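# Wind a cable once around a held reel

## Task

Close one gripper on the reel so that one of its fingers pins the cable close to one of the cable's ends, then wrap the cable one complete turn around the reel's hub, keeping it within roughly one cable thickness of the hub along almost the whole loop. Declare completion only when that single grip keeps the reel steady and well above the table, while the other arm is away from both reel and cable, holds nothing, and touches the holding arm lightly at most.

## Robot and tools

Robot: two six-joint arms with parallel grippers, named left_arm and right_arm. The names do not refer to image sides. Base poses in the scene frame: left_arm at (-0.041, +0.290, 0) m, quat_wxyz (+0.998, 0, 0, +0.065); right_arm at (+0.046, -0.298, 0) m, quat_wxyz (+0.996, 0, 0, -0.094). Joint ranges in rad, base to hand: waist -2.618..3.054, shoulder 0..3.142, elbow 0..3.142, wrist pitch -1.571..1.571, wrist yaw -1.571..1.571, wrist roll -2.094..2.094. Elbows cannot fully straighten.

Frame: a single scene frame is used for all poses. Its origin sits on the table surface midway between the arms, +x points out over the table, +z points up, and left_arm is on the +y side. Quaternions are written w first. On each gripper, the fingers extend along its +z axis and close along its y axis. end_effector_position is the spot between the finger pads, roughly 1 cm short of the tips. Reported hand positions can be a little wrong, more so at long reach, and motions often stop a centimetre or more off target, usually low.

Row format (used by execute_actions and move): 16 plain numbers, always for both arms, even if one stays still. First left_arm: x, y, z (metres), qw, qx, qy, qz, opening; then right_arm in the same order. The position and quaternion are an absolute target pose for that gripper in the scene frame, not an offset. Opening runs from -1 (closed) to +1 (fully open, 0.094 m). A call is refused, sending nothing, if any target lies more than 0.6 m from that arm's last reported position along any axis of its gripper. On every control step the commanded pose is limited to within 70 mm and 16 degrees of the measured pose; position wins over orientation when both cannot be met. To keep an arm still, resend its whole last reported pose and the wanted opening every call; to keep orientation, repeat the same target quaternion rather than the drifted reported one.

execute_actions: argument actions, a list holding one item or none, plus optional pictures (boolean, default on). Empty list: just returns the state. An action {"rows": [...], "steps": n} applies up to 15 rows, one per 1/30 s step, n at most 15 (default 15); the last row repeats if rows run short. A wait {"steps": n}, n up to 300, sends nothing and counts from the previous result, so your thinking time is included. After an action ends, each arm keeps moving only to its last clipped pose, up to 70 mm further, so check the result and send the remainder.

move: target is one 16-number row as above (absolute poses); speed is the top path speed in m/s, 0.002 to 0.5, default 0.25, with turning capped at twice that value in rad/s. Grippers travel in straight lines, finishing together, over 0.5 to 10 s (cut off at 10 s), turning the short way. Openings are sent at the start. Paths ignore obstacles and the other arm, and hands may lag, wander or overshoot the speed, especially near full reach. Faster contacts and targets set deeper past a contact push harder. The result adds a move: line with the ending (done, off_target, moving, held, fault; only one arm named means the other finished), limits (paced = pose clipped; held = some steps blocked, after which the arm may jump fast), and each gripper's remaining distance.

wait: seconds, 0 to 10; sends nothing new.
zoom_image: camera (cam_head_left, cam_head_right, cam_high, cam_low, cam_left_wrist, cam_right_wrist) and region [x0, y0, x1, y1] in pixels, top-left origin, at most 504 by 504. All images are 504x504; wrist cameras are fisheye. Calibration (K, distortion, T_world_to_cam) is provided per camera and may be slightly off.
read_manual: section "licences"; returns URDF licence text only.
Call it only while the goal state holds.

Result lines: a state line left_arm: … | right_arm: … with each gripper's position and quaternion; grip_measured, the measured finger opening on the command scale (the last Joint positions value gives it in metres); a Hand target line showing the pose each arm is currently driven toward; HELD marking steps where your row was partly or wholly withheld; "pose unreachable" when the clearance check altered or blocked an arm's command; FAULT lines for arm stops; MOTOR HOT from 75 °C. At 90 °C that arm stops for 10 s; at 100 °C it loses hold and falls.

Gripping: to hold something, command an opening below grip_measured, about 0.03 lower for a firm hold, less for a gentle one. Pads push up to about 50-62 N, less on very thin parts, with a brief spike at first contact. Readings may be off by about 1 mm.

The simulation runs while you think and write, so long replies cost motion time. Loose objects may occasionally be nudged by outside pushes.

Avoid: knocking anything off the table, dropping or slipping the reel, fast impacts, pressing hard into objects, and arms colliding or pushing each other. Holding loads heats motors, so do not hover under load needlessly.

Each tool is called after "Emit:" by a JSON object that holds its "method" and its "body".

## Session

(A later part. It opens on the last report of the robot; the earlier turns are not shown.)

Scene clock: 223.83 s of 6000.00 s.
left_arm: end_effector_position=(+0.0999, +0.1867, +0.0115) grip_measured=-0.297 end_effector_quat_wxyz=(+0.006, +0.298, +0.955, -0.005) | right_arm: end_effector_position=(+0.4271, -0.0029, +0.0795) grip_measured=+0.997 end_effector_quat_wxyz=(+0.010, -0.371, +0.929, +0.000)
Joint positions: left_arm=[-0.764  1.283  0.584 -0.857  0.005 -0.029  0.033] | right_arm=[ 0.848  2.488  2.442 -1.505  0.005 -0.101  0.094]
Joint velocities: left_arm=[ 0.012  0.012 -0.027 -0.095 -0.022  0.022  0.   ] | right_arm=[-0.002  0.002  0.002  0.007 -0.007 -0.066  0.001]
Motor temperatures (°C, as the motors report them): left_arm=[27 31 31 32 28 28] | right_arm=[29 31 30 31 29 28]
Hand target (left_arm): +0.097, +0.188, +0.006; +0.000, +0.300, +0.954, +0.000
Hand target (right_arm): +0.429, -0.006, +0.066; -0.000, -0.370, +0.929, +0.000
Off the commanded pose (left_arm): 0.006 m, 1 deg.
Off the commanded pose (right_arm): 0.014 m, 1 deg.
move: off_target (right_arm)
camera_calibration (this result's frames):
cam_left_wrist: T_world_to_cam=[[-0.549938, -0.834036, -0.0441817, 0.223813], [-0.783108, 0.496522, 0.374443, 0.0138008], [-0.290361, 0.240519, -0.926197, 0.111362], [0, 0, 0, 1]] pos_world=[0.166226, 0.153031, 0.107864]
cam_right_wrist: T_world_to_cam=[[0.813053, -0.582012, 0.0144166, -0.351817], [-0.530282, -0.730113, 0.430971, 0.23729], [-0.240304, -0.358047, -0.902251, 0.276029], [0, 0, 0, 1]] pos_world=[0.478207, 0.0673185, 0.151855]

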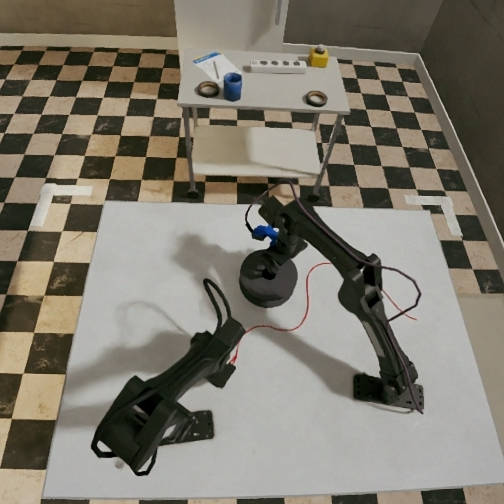

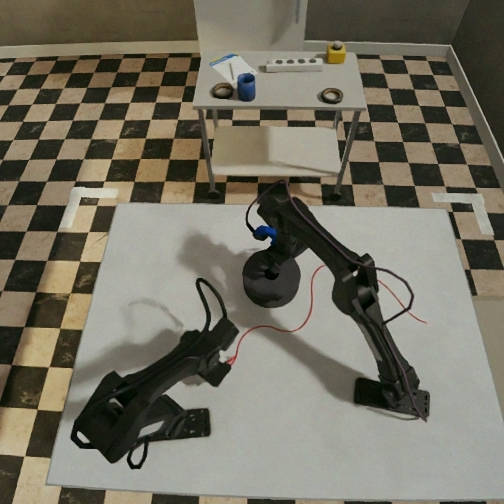

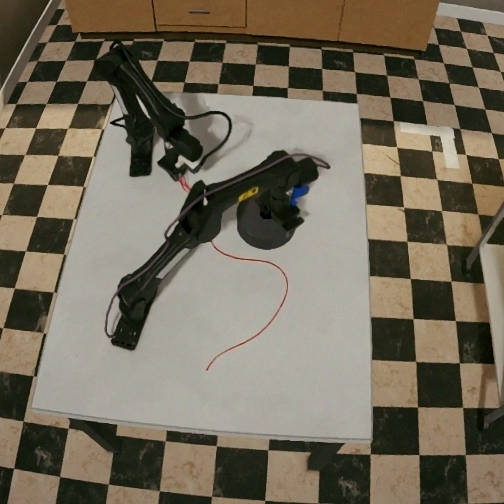

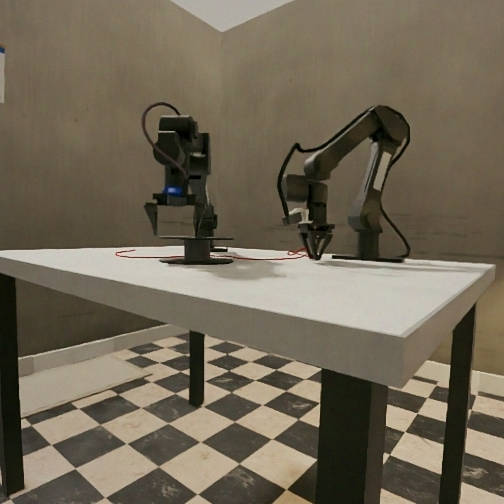

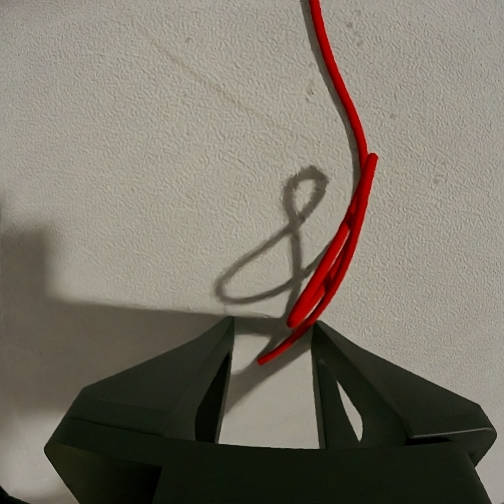

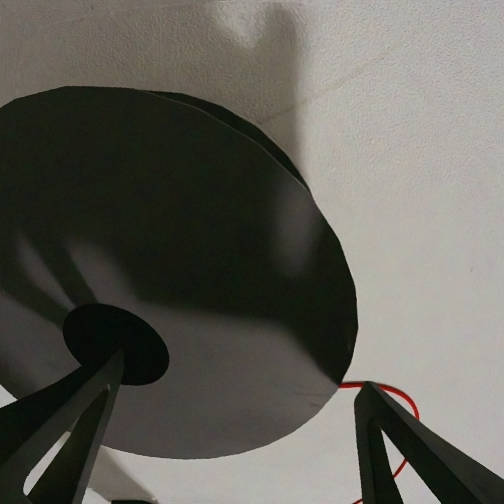

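Emit:
{"method": "move", "body": {"target": [0.095,0.19,0.006,0,0.3,0.954,0,-1,0.431,-0.009,0.048,0,-0.37,0.93,0,1], "speed": 0.03}}

Scene clock: 227.90 s of 6000.00 s.
left_arm: end_effector_position=(+0.1002, +0.1865, +0.0115) grip_measured=-0.955 end_effector_quat_wxyz=(+0.006, +0.298, +0.955, -0.005) | right_arm: end_effector_position=(+0.4273, -0.0033, +0.0763) grip_measured=+0.997 end_effector_quat_wxyz=(+0.014, -0.371, +0.928, +0.016)
Joint positions: left_arm=[-0.764  1.283  0.584 -0.856  0.005 -0.029  0.002] | right_arm=[ 0.837  2.453  2.365 -1.448 -0.023 -0.113  0.094]
Joint velocities: left_arm=[ 0.007 -0.007 -0.002 -0.022  0.037 -0.007  0.001] | right_arm=[ 0.002 -0.012 -0.007 -0.051 -0.095 -0.022  0.   ]
Motor temperatures (°C, as the motors report them): left_arm=[27 31 31 32 28 28] | right_arm=[29 32 29 31 29 28]
Hand target (left_arm): +0.095, +0.190, +0.006; -0.000, +0.300, +0.954, +0.000
Hand target (right_arm): +0.430, -0.010, +0.049; -0.001, -0.370, +0.929, -0.000
Off the commanded pose (left_arm): 0.008 m, 1 deg.
Off the commanded pose (right_arm): 0.029 m, 2 deg.
move: off_target (right_arm)
camera_calibration (this result's frames):
cam_left_wrist: T_world_to_cam=[[-0.549884, -0.834076, -0.0441036, 0.223795], [-0.783567, 0.49686, 0.373031, 0.014149], [-0.289223, 0.239682, -0.92677, 0.111558], [0, 0, 0, 1]] pos_world=[0.166413, 0.152893, 0.107981]
cam_right_wrist: T_world_to_cam=[[0.813743, -0.581168, -0.00813888, -0.350725], [-0.527326, -0.744098, 0.410177, 0.238807], [-0.244438, -0.329487, -0.911969, 0.275674], [0, 0, 0, 1]] pos_world=[0.478715, 0.0646965, 0.150598]

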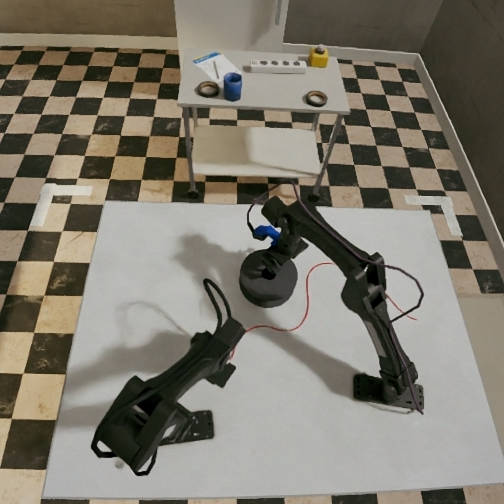

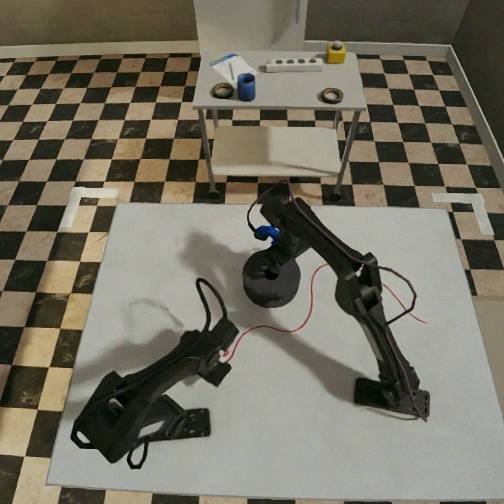

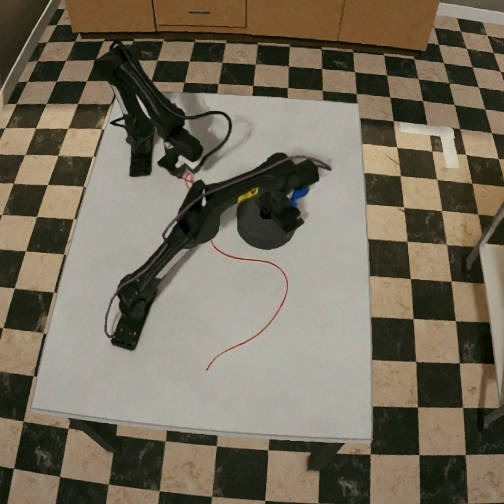

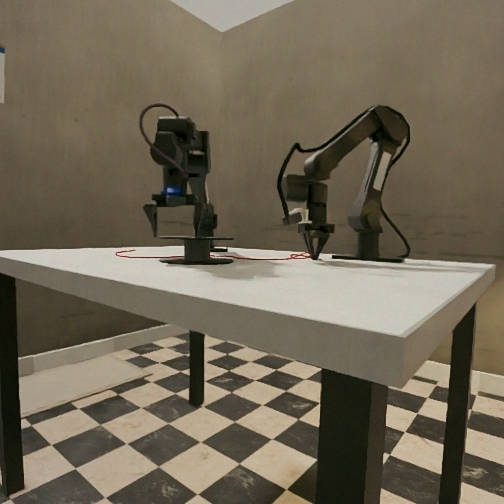

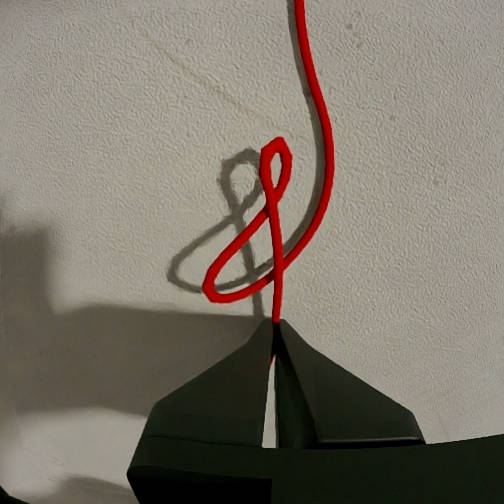

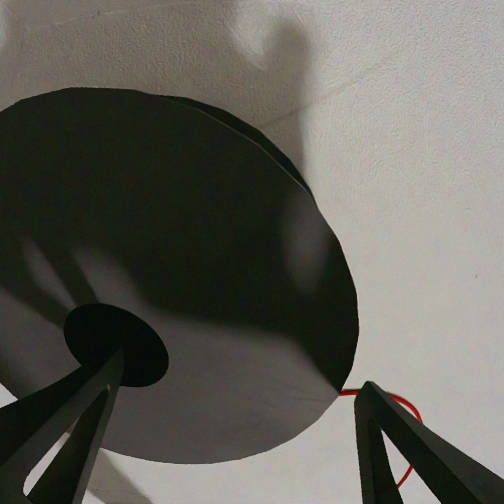

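Emit:
{"method": "move", "body": {"target": [0.06,0.13,0.1,0,0.5,0.866,0,-1,0.437,0.006,0.095,0,-0.37,0.93,0,1], "speed": 0.05}}

Emit:
{"method": "move", "body": {"target": [0.06,0.13,0.1,0,0.5,0.866,0,-1,0.437,0.006,0.052,0,-0.37,0.93,0,1], "speed": 0.03}}

Scene clock: 237.20 s of 6000.00 s.
left_arm: end_effector_position=(+0.0560, +0.1359, +0.0908) grip_measured=-0.955 end_effector_quat_wxyz=(-0.013, +0.493, +0.870, +0.004) | right_arm: end_effector_position=(+0.4369, +0.0009, +0.0940) grip_measured=+0.998 end_effector_quat_wxyz=(+0.027, -0.368, +0.929, +0.013)
Joint positions: left_arm=[-1.141  1.256  0.895 -1.236  0.005  0.019  0.002] | right_arm=[ 0.837  2.521  2.562 -1.552 -0.01  -0.105  0.094]
Joint velocities: left_arm=[ 0.007 -0.012  0.017 -0.051  0.007  0.007  0.001] | right_arm=[-0.007  0.002  0.002 -0.051  0.022  0.022  0.   ]
Motor temperatures (°C, as the motors report them): left_arm=[27 31 31 32 28 28] | right_arm=[29 32 29 31 29 28]
Hand target (left_arm): +0.058, +0.131, +0.100; -0.002, +0.500, +0.866, +0.001
Hand target (right_arm): +0.436, +0.005, +0.095; +0.032, -0.369, +0.929, +0.009
Off the commanded pose (left_arm): 0.012 m, 2 deg.
Off the commanded pose (right_arm): 0.005 m, 3 deg.
joint sent to its limit (right arm) — the command would take joint 4 (wrist pitch) past its lower limit, so that joint was sent only as far as its limit.
move: off_target (left_arm, right_arm)
camera_calibration (this result's frames):
cam_left_wrist: T_world_to_cam=[[-0.846019, -0.531257, -0.044918, 0.136246], [-0.500277, 0.761904, 0.411371, -0.080334], [-0.18432, 0.370499, -0.910361, 0.159275], [0, 0, 0, 1]] pos_world=[0.104435, 0.0745773, 0.184165]
cam_right_wrist: T_world_to_cam=[[0.808856, -0.587886, 0.0118838, -0.355684], [-0.544595, -0.741366, 0.392165, 0.248938], [-0.221738, -0.323677, -0.919818, 0.286334], [0, 0, 0, 1]] pos_world=[0.486759, 0.068132, 0.169977]

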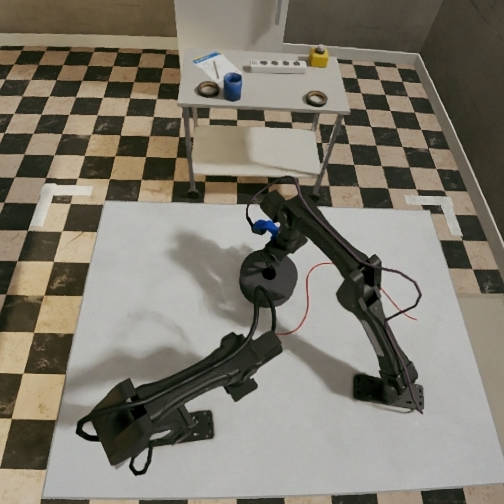

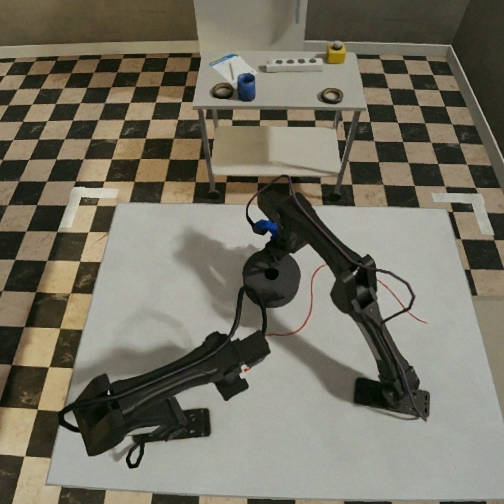

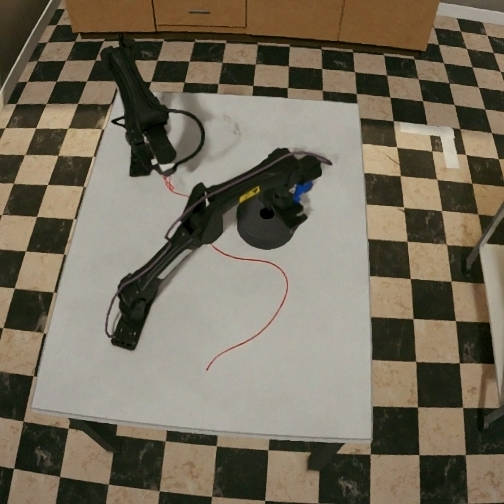

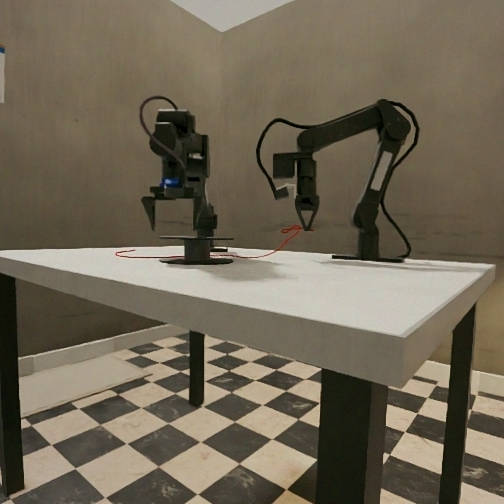

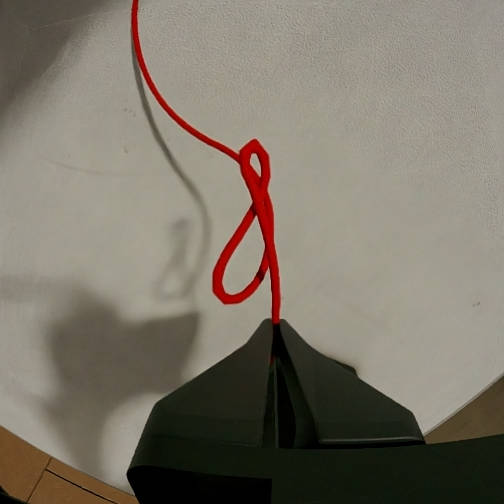

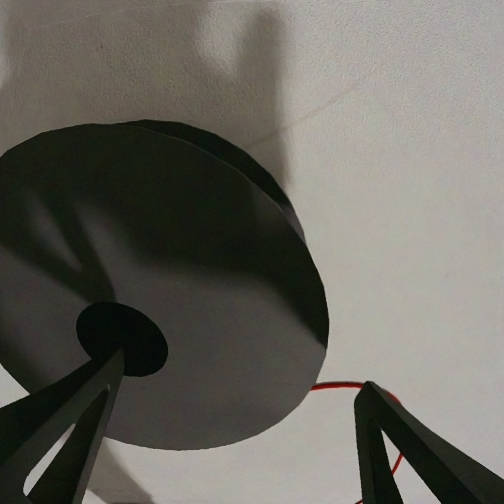

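Scene clock: 238.83 s of 6000.00 s.
left_arm: end_effector_position=(+0.0560, +0.1359, +0.0908) grip_measured=-0.955 end_effector_quat_wxyz=(-0.013, +0.496, +0.868, +0.004) | right_arm: end_effector_position=(+0.4372, +0.0011, +0.0781) grip_measured=+0.998 end_effector_quat_wxyz=(+0.014, -0.368, +0.930, +0.009)
Joint positions: left_arm=[-1.141  1.256  0.895 -1.236  0.005  0.026  0.002] | right_arm=[ 0.837  2.555  2.562 -1.546 -0.01  -0.105  0.094]
Joint velocities: left_arm=[-0.012  0.012  0.007 -0.007 -0.081  0.037 -0.001] | right_arm=[-0.002 -0.022 -0.012 -0.037 -0.066  0.007 -0.001]
Motor temperatures (°C, as the motors report them): left_arm=[27 31 31 32 28 28] | right_arm=[29 32 29 31 29 28]
Hand target (left_arm): +0.060, +0.130, +0.100; +0.000, +0.500, +0.866, -0.000
Hand target (right_arm): +0.436, +0.006, +0.052; -0.000, -0.370, +0.929, +0.000
Off the commanded pose (left_arm): 0.012 m, 2 deg.
Off the commanded pose (right_arm): 0.027 m, 2 deg.
move: off_target (left_arm, right_arm)
camera_calibration (this result's frames):
cam_left_wrist: T_world_to_cam=[[-0.849652, -0.525443, -0.0447338, 0.135643], [-0.494979, 0.765371, 0.411343, -0.0810992], [-0.181899, 0.371641, -0.910382, 0.158986], [0, 0, 0, 1]] pos_world=[0.104026, 0.0742578, 0.184166]
cam_right_wrist: T_world_to_cam=[[0.80903, -0.587754, 0.0038003, -0.355057], [-0.535616, -0.734569, 0.416562, 0.249714], [-0.242045, -0.339047, -0.909099, 0.279865], [0, 0, 0, 1]] pos_world=[0.488743, 0.0696334, 0.151753]

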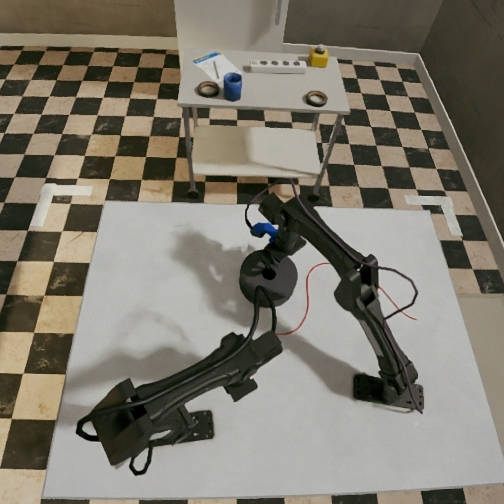

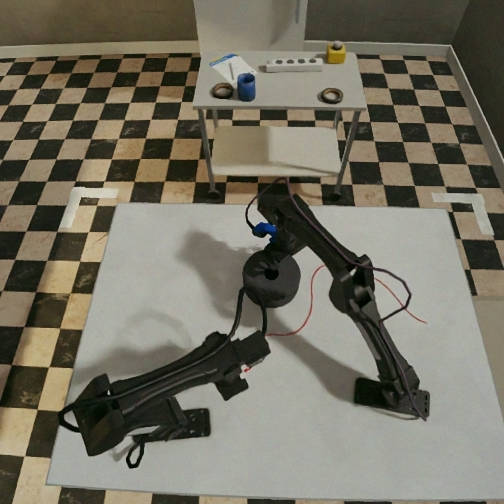

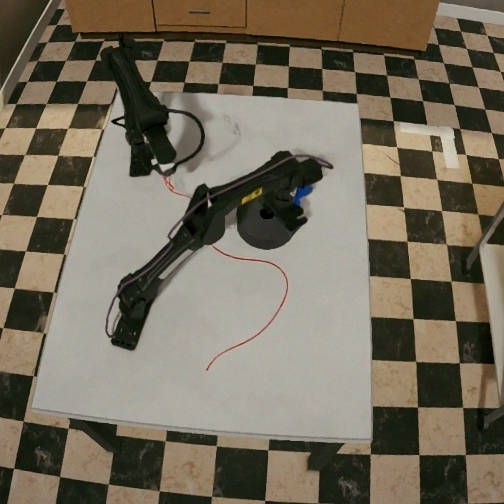

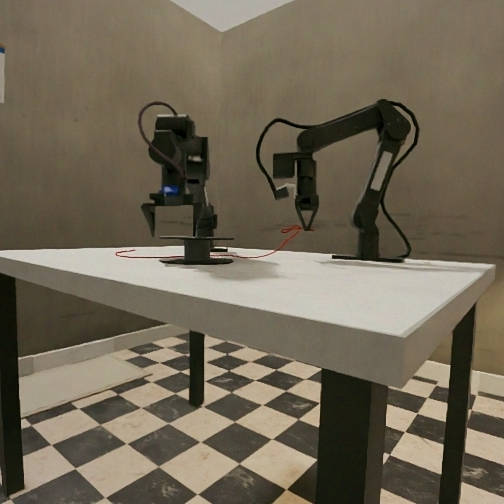

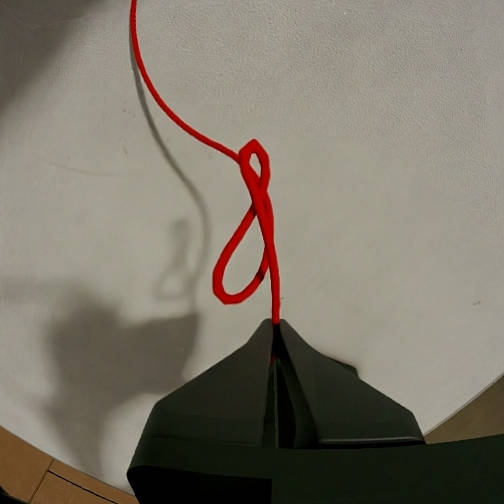

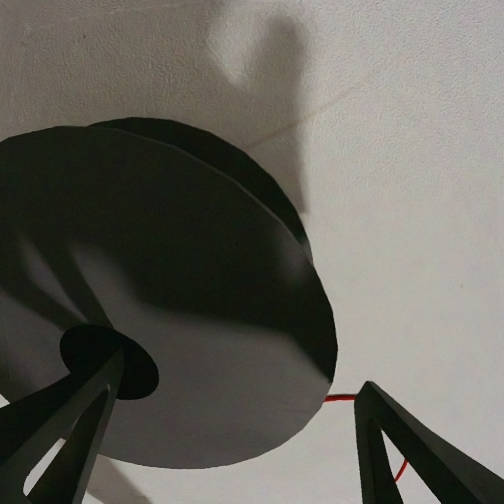

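Emit:
{"method": "move", "body": {"target": [0.04,0.1,0.04,0,0.6,0.8,0,-1,0.43,0,0.13,0,-0.37,0.93,0,0], "speed": 0.1}}

Emit:
{"method": "move", "body": {"target": [0.04,0.1,0.04,0,0.6,0.8,0,0,0.286,-0.425,0.08,0,-0.37,0.93,0,0]}}

Emit:
{"method": "move", "body": {"target": [0.27,0.12,0.13,0.352,-0.375,0.624,-0.588,-0.4,0.286,-0.425,0.03,0,-0.37,0.93,0,0], "speed": 0.2}}

Scene clock: 267.77 s of 6000.00 s.
left_arm: end_effector_position=(+0.0408, +0.0990, +0.0455) grip_measured=-0.955 end_effector_quat_wxyz=(+0.003, +0.594, +0.805, -0.004) | right_arm: end_effector_position=(+0.4361, -0.0017, +0.1274) grip_measured=+0.003 end_effector_quat_wxyz=(+0.058, -0.366, +0.928, +0.019)
Joint positions: left_arm=[-1.298  1.37   0.793 -0.984  0.005  0.103  0.002] | right_arm=[ 0.835  2.441  2.546 -1.552 -0.006 -0.105  0.047]
Joint velocities: left_arm=[ 0.012  0.007 -0.002 -0.037  0.037  0.007  0.001] | right_arm=[-0.007 -0.002  0.007 -0.007  0.081  0.022 -0.001]
Motor temperatures (°C, as the motors report them): left_arm=[27 31 32 31 28 28] | right_arm=[29 33 29 30 29 28]
Hand target (left_arm): +0.039, +0.100, +0.040; -0.001, +0.600, +0.800, +0.000
Hand target (right_arm): +0.429, -0.001, +0.130; +0.054, -0.369, +0.928, +0.016
Off the commanded pose (left_arm): 0.006 m, 1 deg.
Off the commanded pose (right_arm): 0.007 m, 7 deg.
joint sent to its limit (right arm) — the command would take joint 4 (wrist pitch) past its lower limit, so that joint was sent only as far as its limit.
After step 180, 21.20 s passed at rest.
move: off_target (right_arm)
camera_calibration (this result's frames):
cam_left_wrist: T_world_to_cam=[[-0.947725, -0.315809, -0.0456407, 0.0846517], [-0.30904, 0.872826, 0.377716, -0.058487], [-0.0794497, 0.372076, -0.924796, 0.125123], [0, 0, 0, 1]] pos_world=[0.0720926, 0.0312275, 0.141668]
cam_right_wrist: T_world_to_cam=[[0.806355, -0.590484, 0.0334819, -0.358578], [-0.56542, -0.753049, 0.336477, 0.24962], [-0.173471, -0.290251, -0.941096, 0.297757], [0, 0, 0, 1]] pos_world=[0.481933, 0.0626662, 0.208232]

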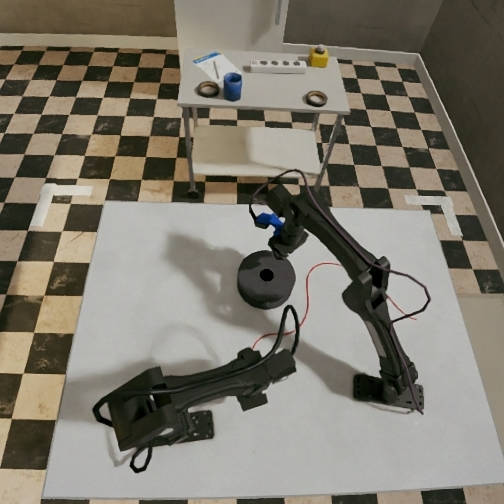

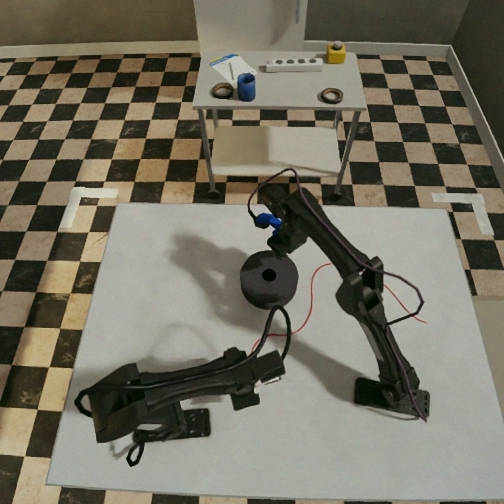

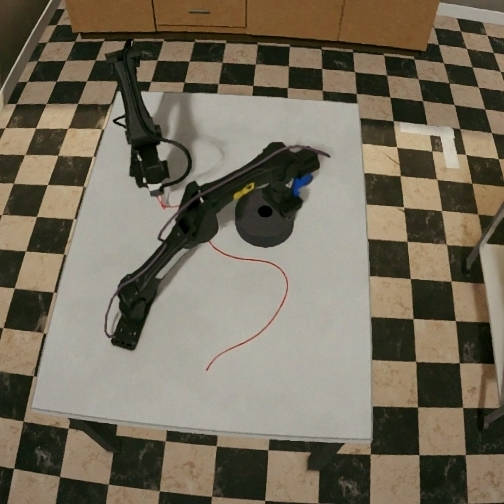

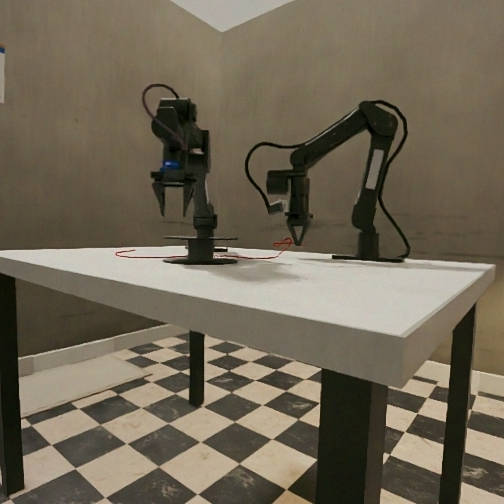

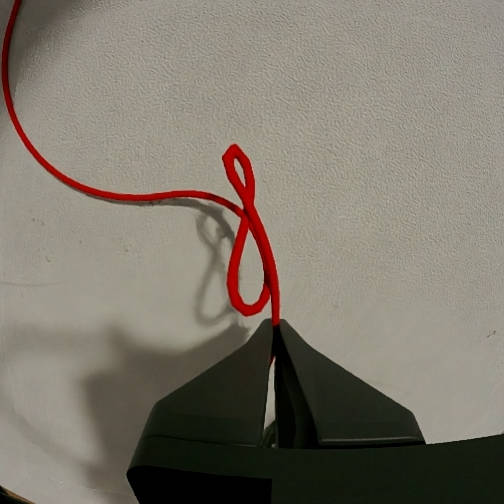

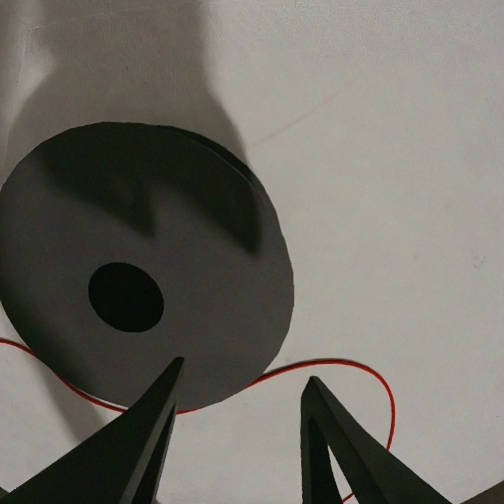

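Scene clock: 270.27 s of 6000.00 s.
left_arm: end_effector_position=(+0.0410, +0.0985, +0.0455) grip_measured=-0.003 end_effector_quat_wxyz=(+0.004, +0.595, +0.804, -0.005) | right_arm: end_effector_position=(+0.2881, -0.4305, +0.0798) grip_measured=+0.003 end_effector_quat_wxyz=(-0.007, -0.366, +0.931, -0.017)
Joint positions: left_arm=[-1.298  1.37   0.793 -0.982  0.005  0.107  0.047] | right_arm=[-0.295  1.591  1.134 -1.097  0.033 -1.233  0.047]
Joint velocities: left_arm=[-0.002  0.007 -0.007 -0.066 -0.095  0.007  0.   ] | right_arm=[-0.012  0.012 -0.002 -0.007  0.022 -0.022 -0.   ]
Motor temperatures (°C, as the motors report them): left_arm=[27 31 32 31 28 28] | right_arm=[29 33 29 30 29 28]
Hand target (left_arm): +0.040, +0.100, +0.040; +0.000, +0.600, +0.800, +0.000
Hand target (right_arm): +0.286, -0.429, +0.077; -0.007, -0.370, +0.929, -0.012
Off the commanded pose (left_arm): 0.006 m, 1 deg.
Off the commanded pose (right_arm): 0.006 m, 2 deg.
move: done
camera_calibration (this result's frames):
cam_left_wrist: T_world_to_cam=[[-0.948879, -0.312288, -0.0458713, 0.0844089], [-0.306061, 0.874792, 0.375586, -0.0581821], [-0.0771629, 0.370425, -0.925652, 0.125448], [0, 0, 0, 1]] pos_world=[0.0719665, 0.030788, 0.141846]
cam_right_wrist: T_world_to_cam=[[0.806622, -0.590551, 0.0247061, -0.490274], [-0.529738, -0.703752, 0.473404, -0.140948], [-0.262182, -0.394945, -0.880499, 0.0784334], [0, 0, 0, 1]] pos_world=[0.341364, -0.357748, 0.147899]

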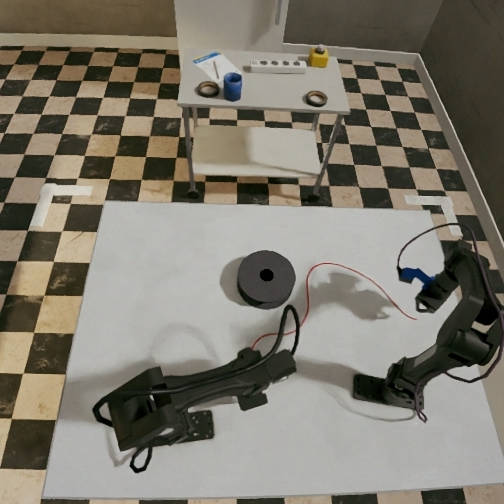

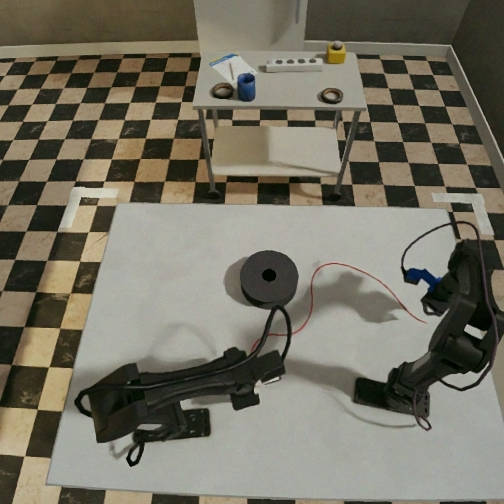

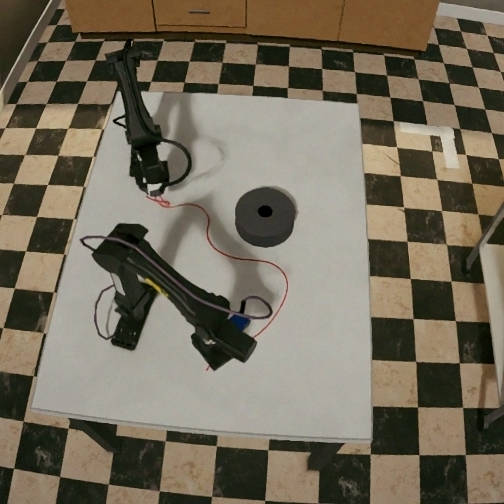

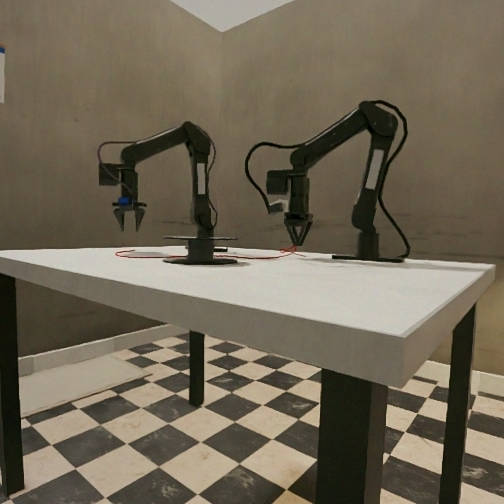

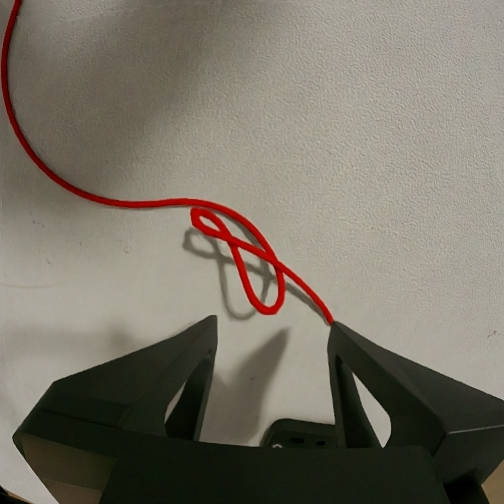

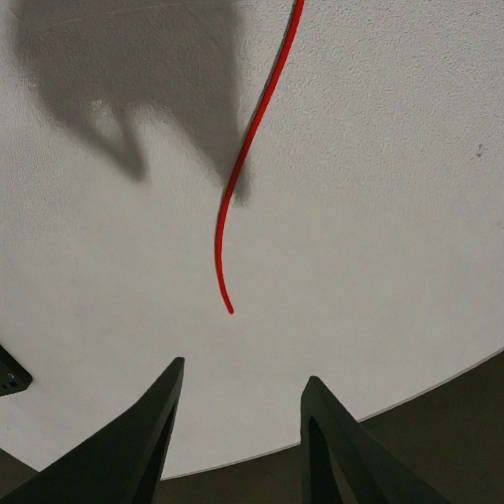

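Scene clock: 277.40 s of 6000.00 s.
left_arm: end_effector_position=(+0.2712, +0.1190, +0.1264) grip_measured=-0.397 end_effector_quat_wxyz=(+0.348, -0.371, +0.628, -0.589) | right_arm: end_effector_position=(+0.2910, -0.4294, +0.0375) grip_measured=+0.003 end_effector_quat_wxyz=(+0.001, -0.369, +0.929, -0.016)
Joint positions: left_arm=[-0.635  1.608  0.11   1.434 -0.002 -1.569  0.028] | right_arm=[-0.295  1.64   1.009 -0.914  0.02  -1.241  0.047]
Joint velocities: left_arm=[-0.002 -0.007  0.002  0.037 -0.095  0.051  0.   ] | right_arm=[-0.007  0.012 -0.007 -0.037 -0.022  0.007  0.   ]
Motor temperatures (°C, as the motors report them): left_arm=[27 31 31 32 28 28] | right_arm=[29 32 29 30 29 28]
Hand target (left_arm): +0.273, +0.115, +0.128; +0.349, -0.368, +0.626, -0.592
Hand target (right_arm): +0.287, -0.425, +0.030; +0.000, -0.370, +0.929, -0.000
Off the commanded pose (left_arm): 0.004 m, 1 deg.
Off the commanded pose (right_arm): 0.010 m, 2 deg.
move: done
camera_calibration (this result's frames):
cam_left_wrist: T_world_to_cam=[[0.109591, -0.0374166, 0.993272, -0.138163], [-0.78027, -0.622297, 0.0626481, 0.310289], [0.615767, -0.781886, -0.0973934, 0.0549869], [0, 0, 0, 1]] pos_world=[0.223391, 0.230916, 0.123149]
cam_right_wrist: T_world_to_cam=[[0.811092, -0.584062, 0.031656, -0.489678], [-0.530435, -0.711652, 0.460641, -0.121269], [-0.246515, -0.390413, -0.887022, 0.0400301], [0, 0, 0, 1]] pos_world=[0.342716, -0.356676, 0.10687]

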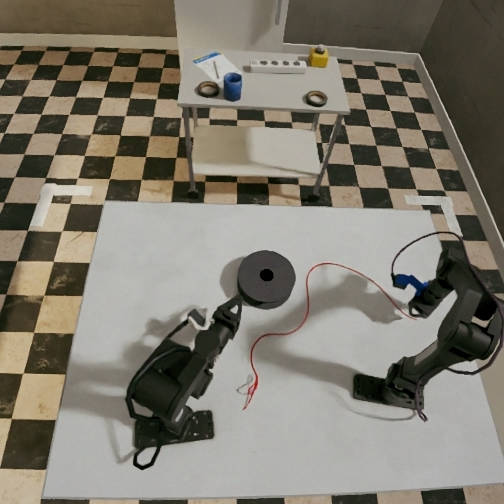

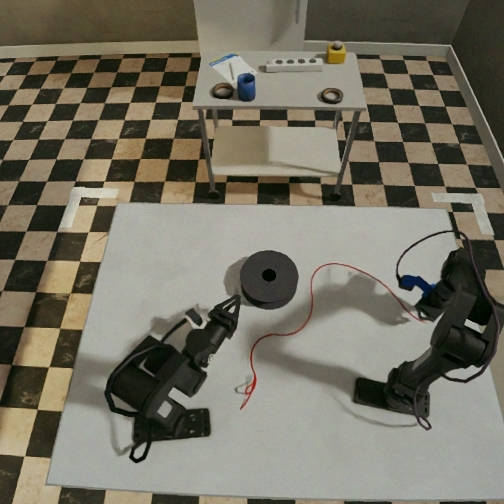

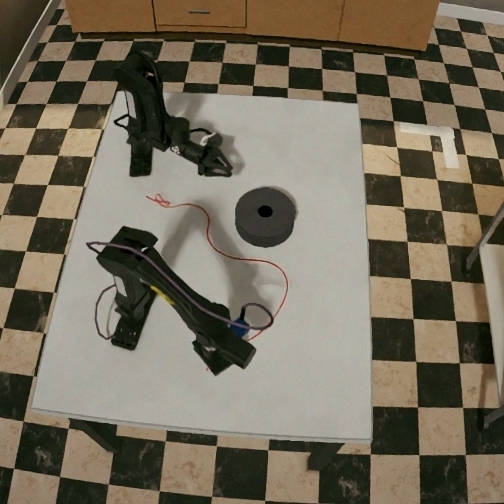

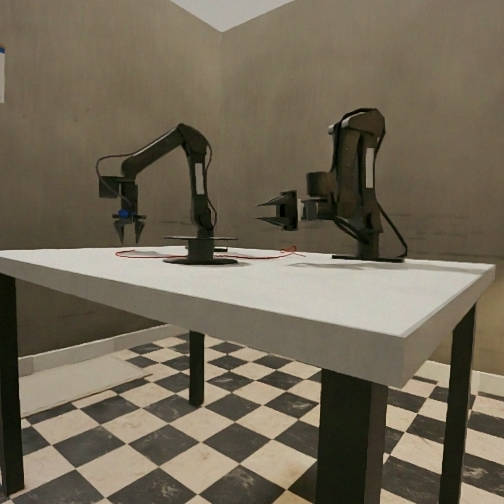

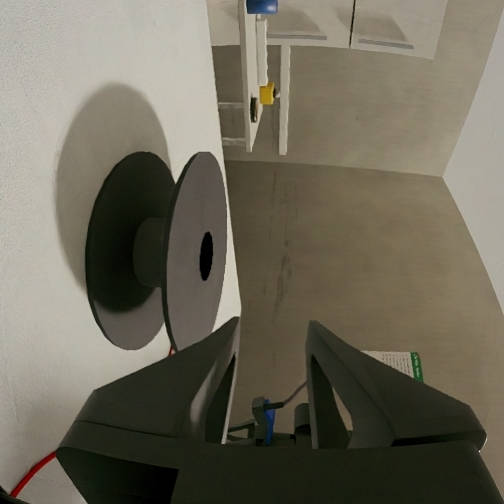

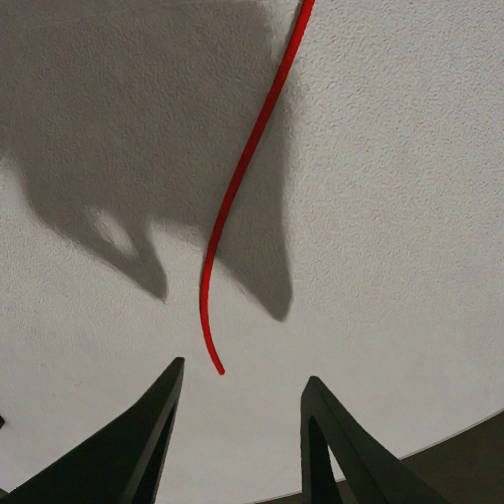

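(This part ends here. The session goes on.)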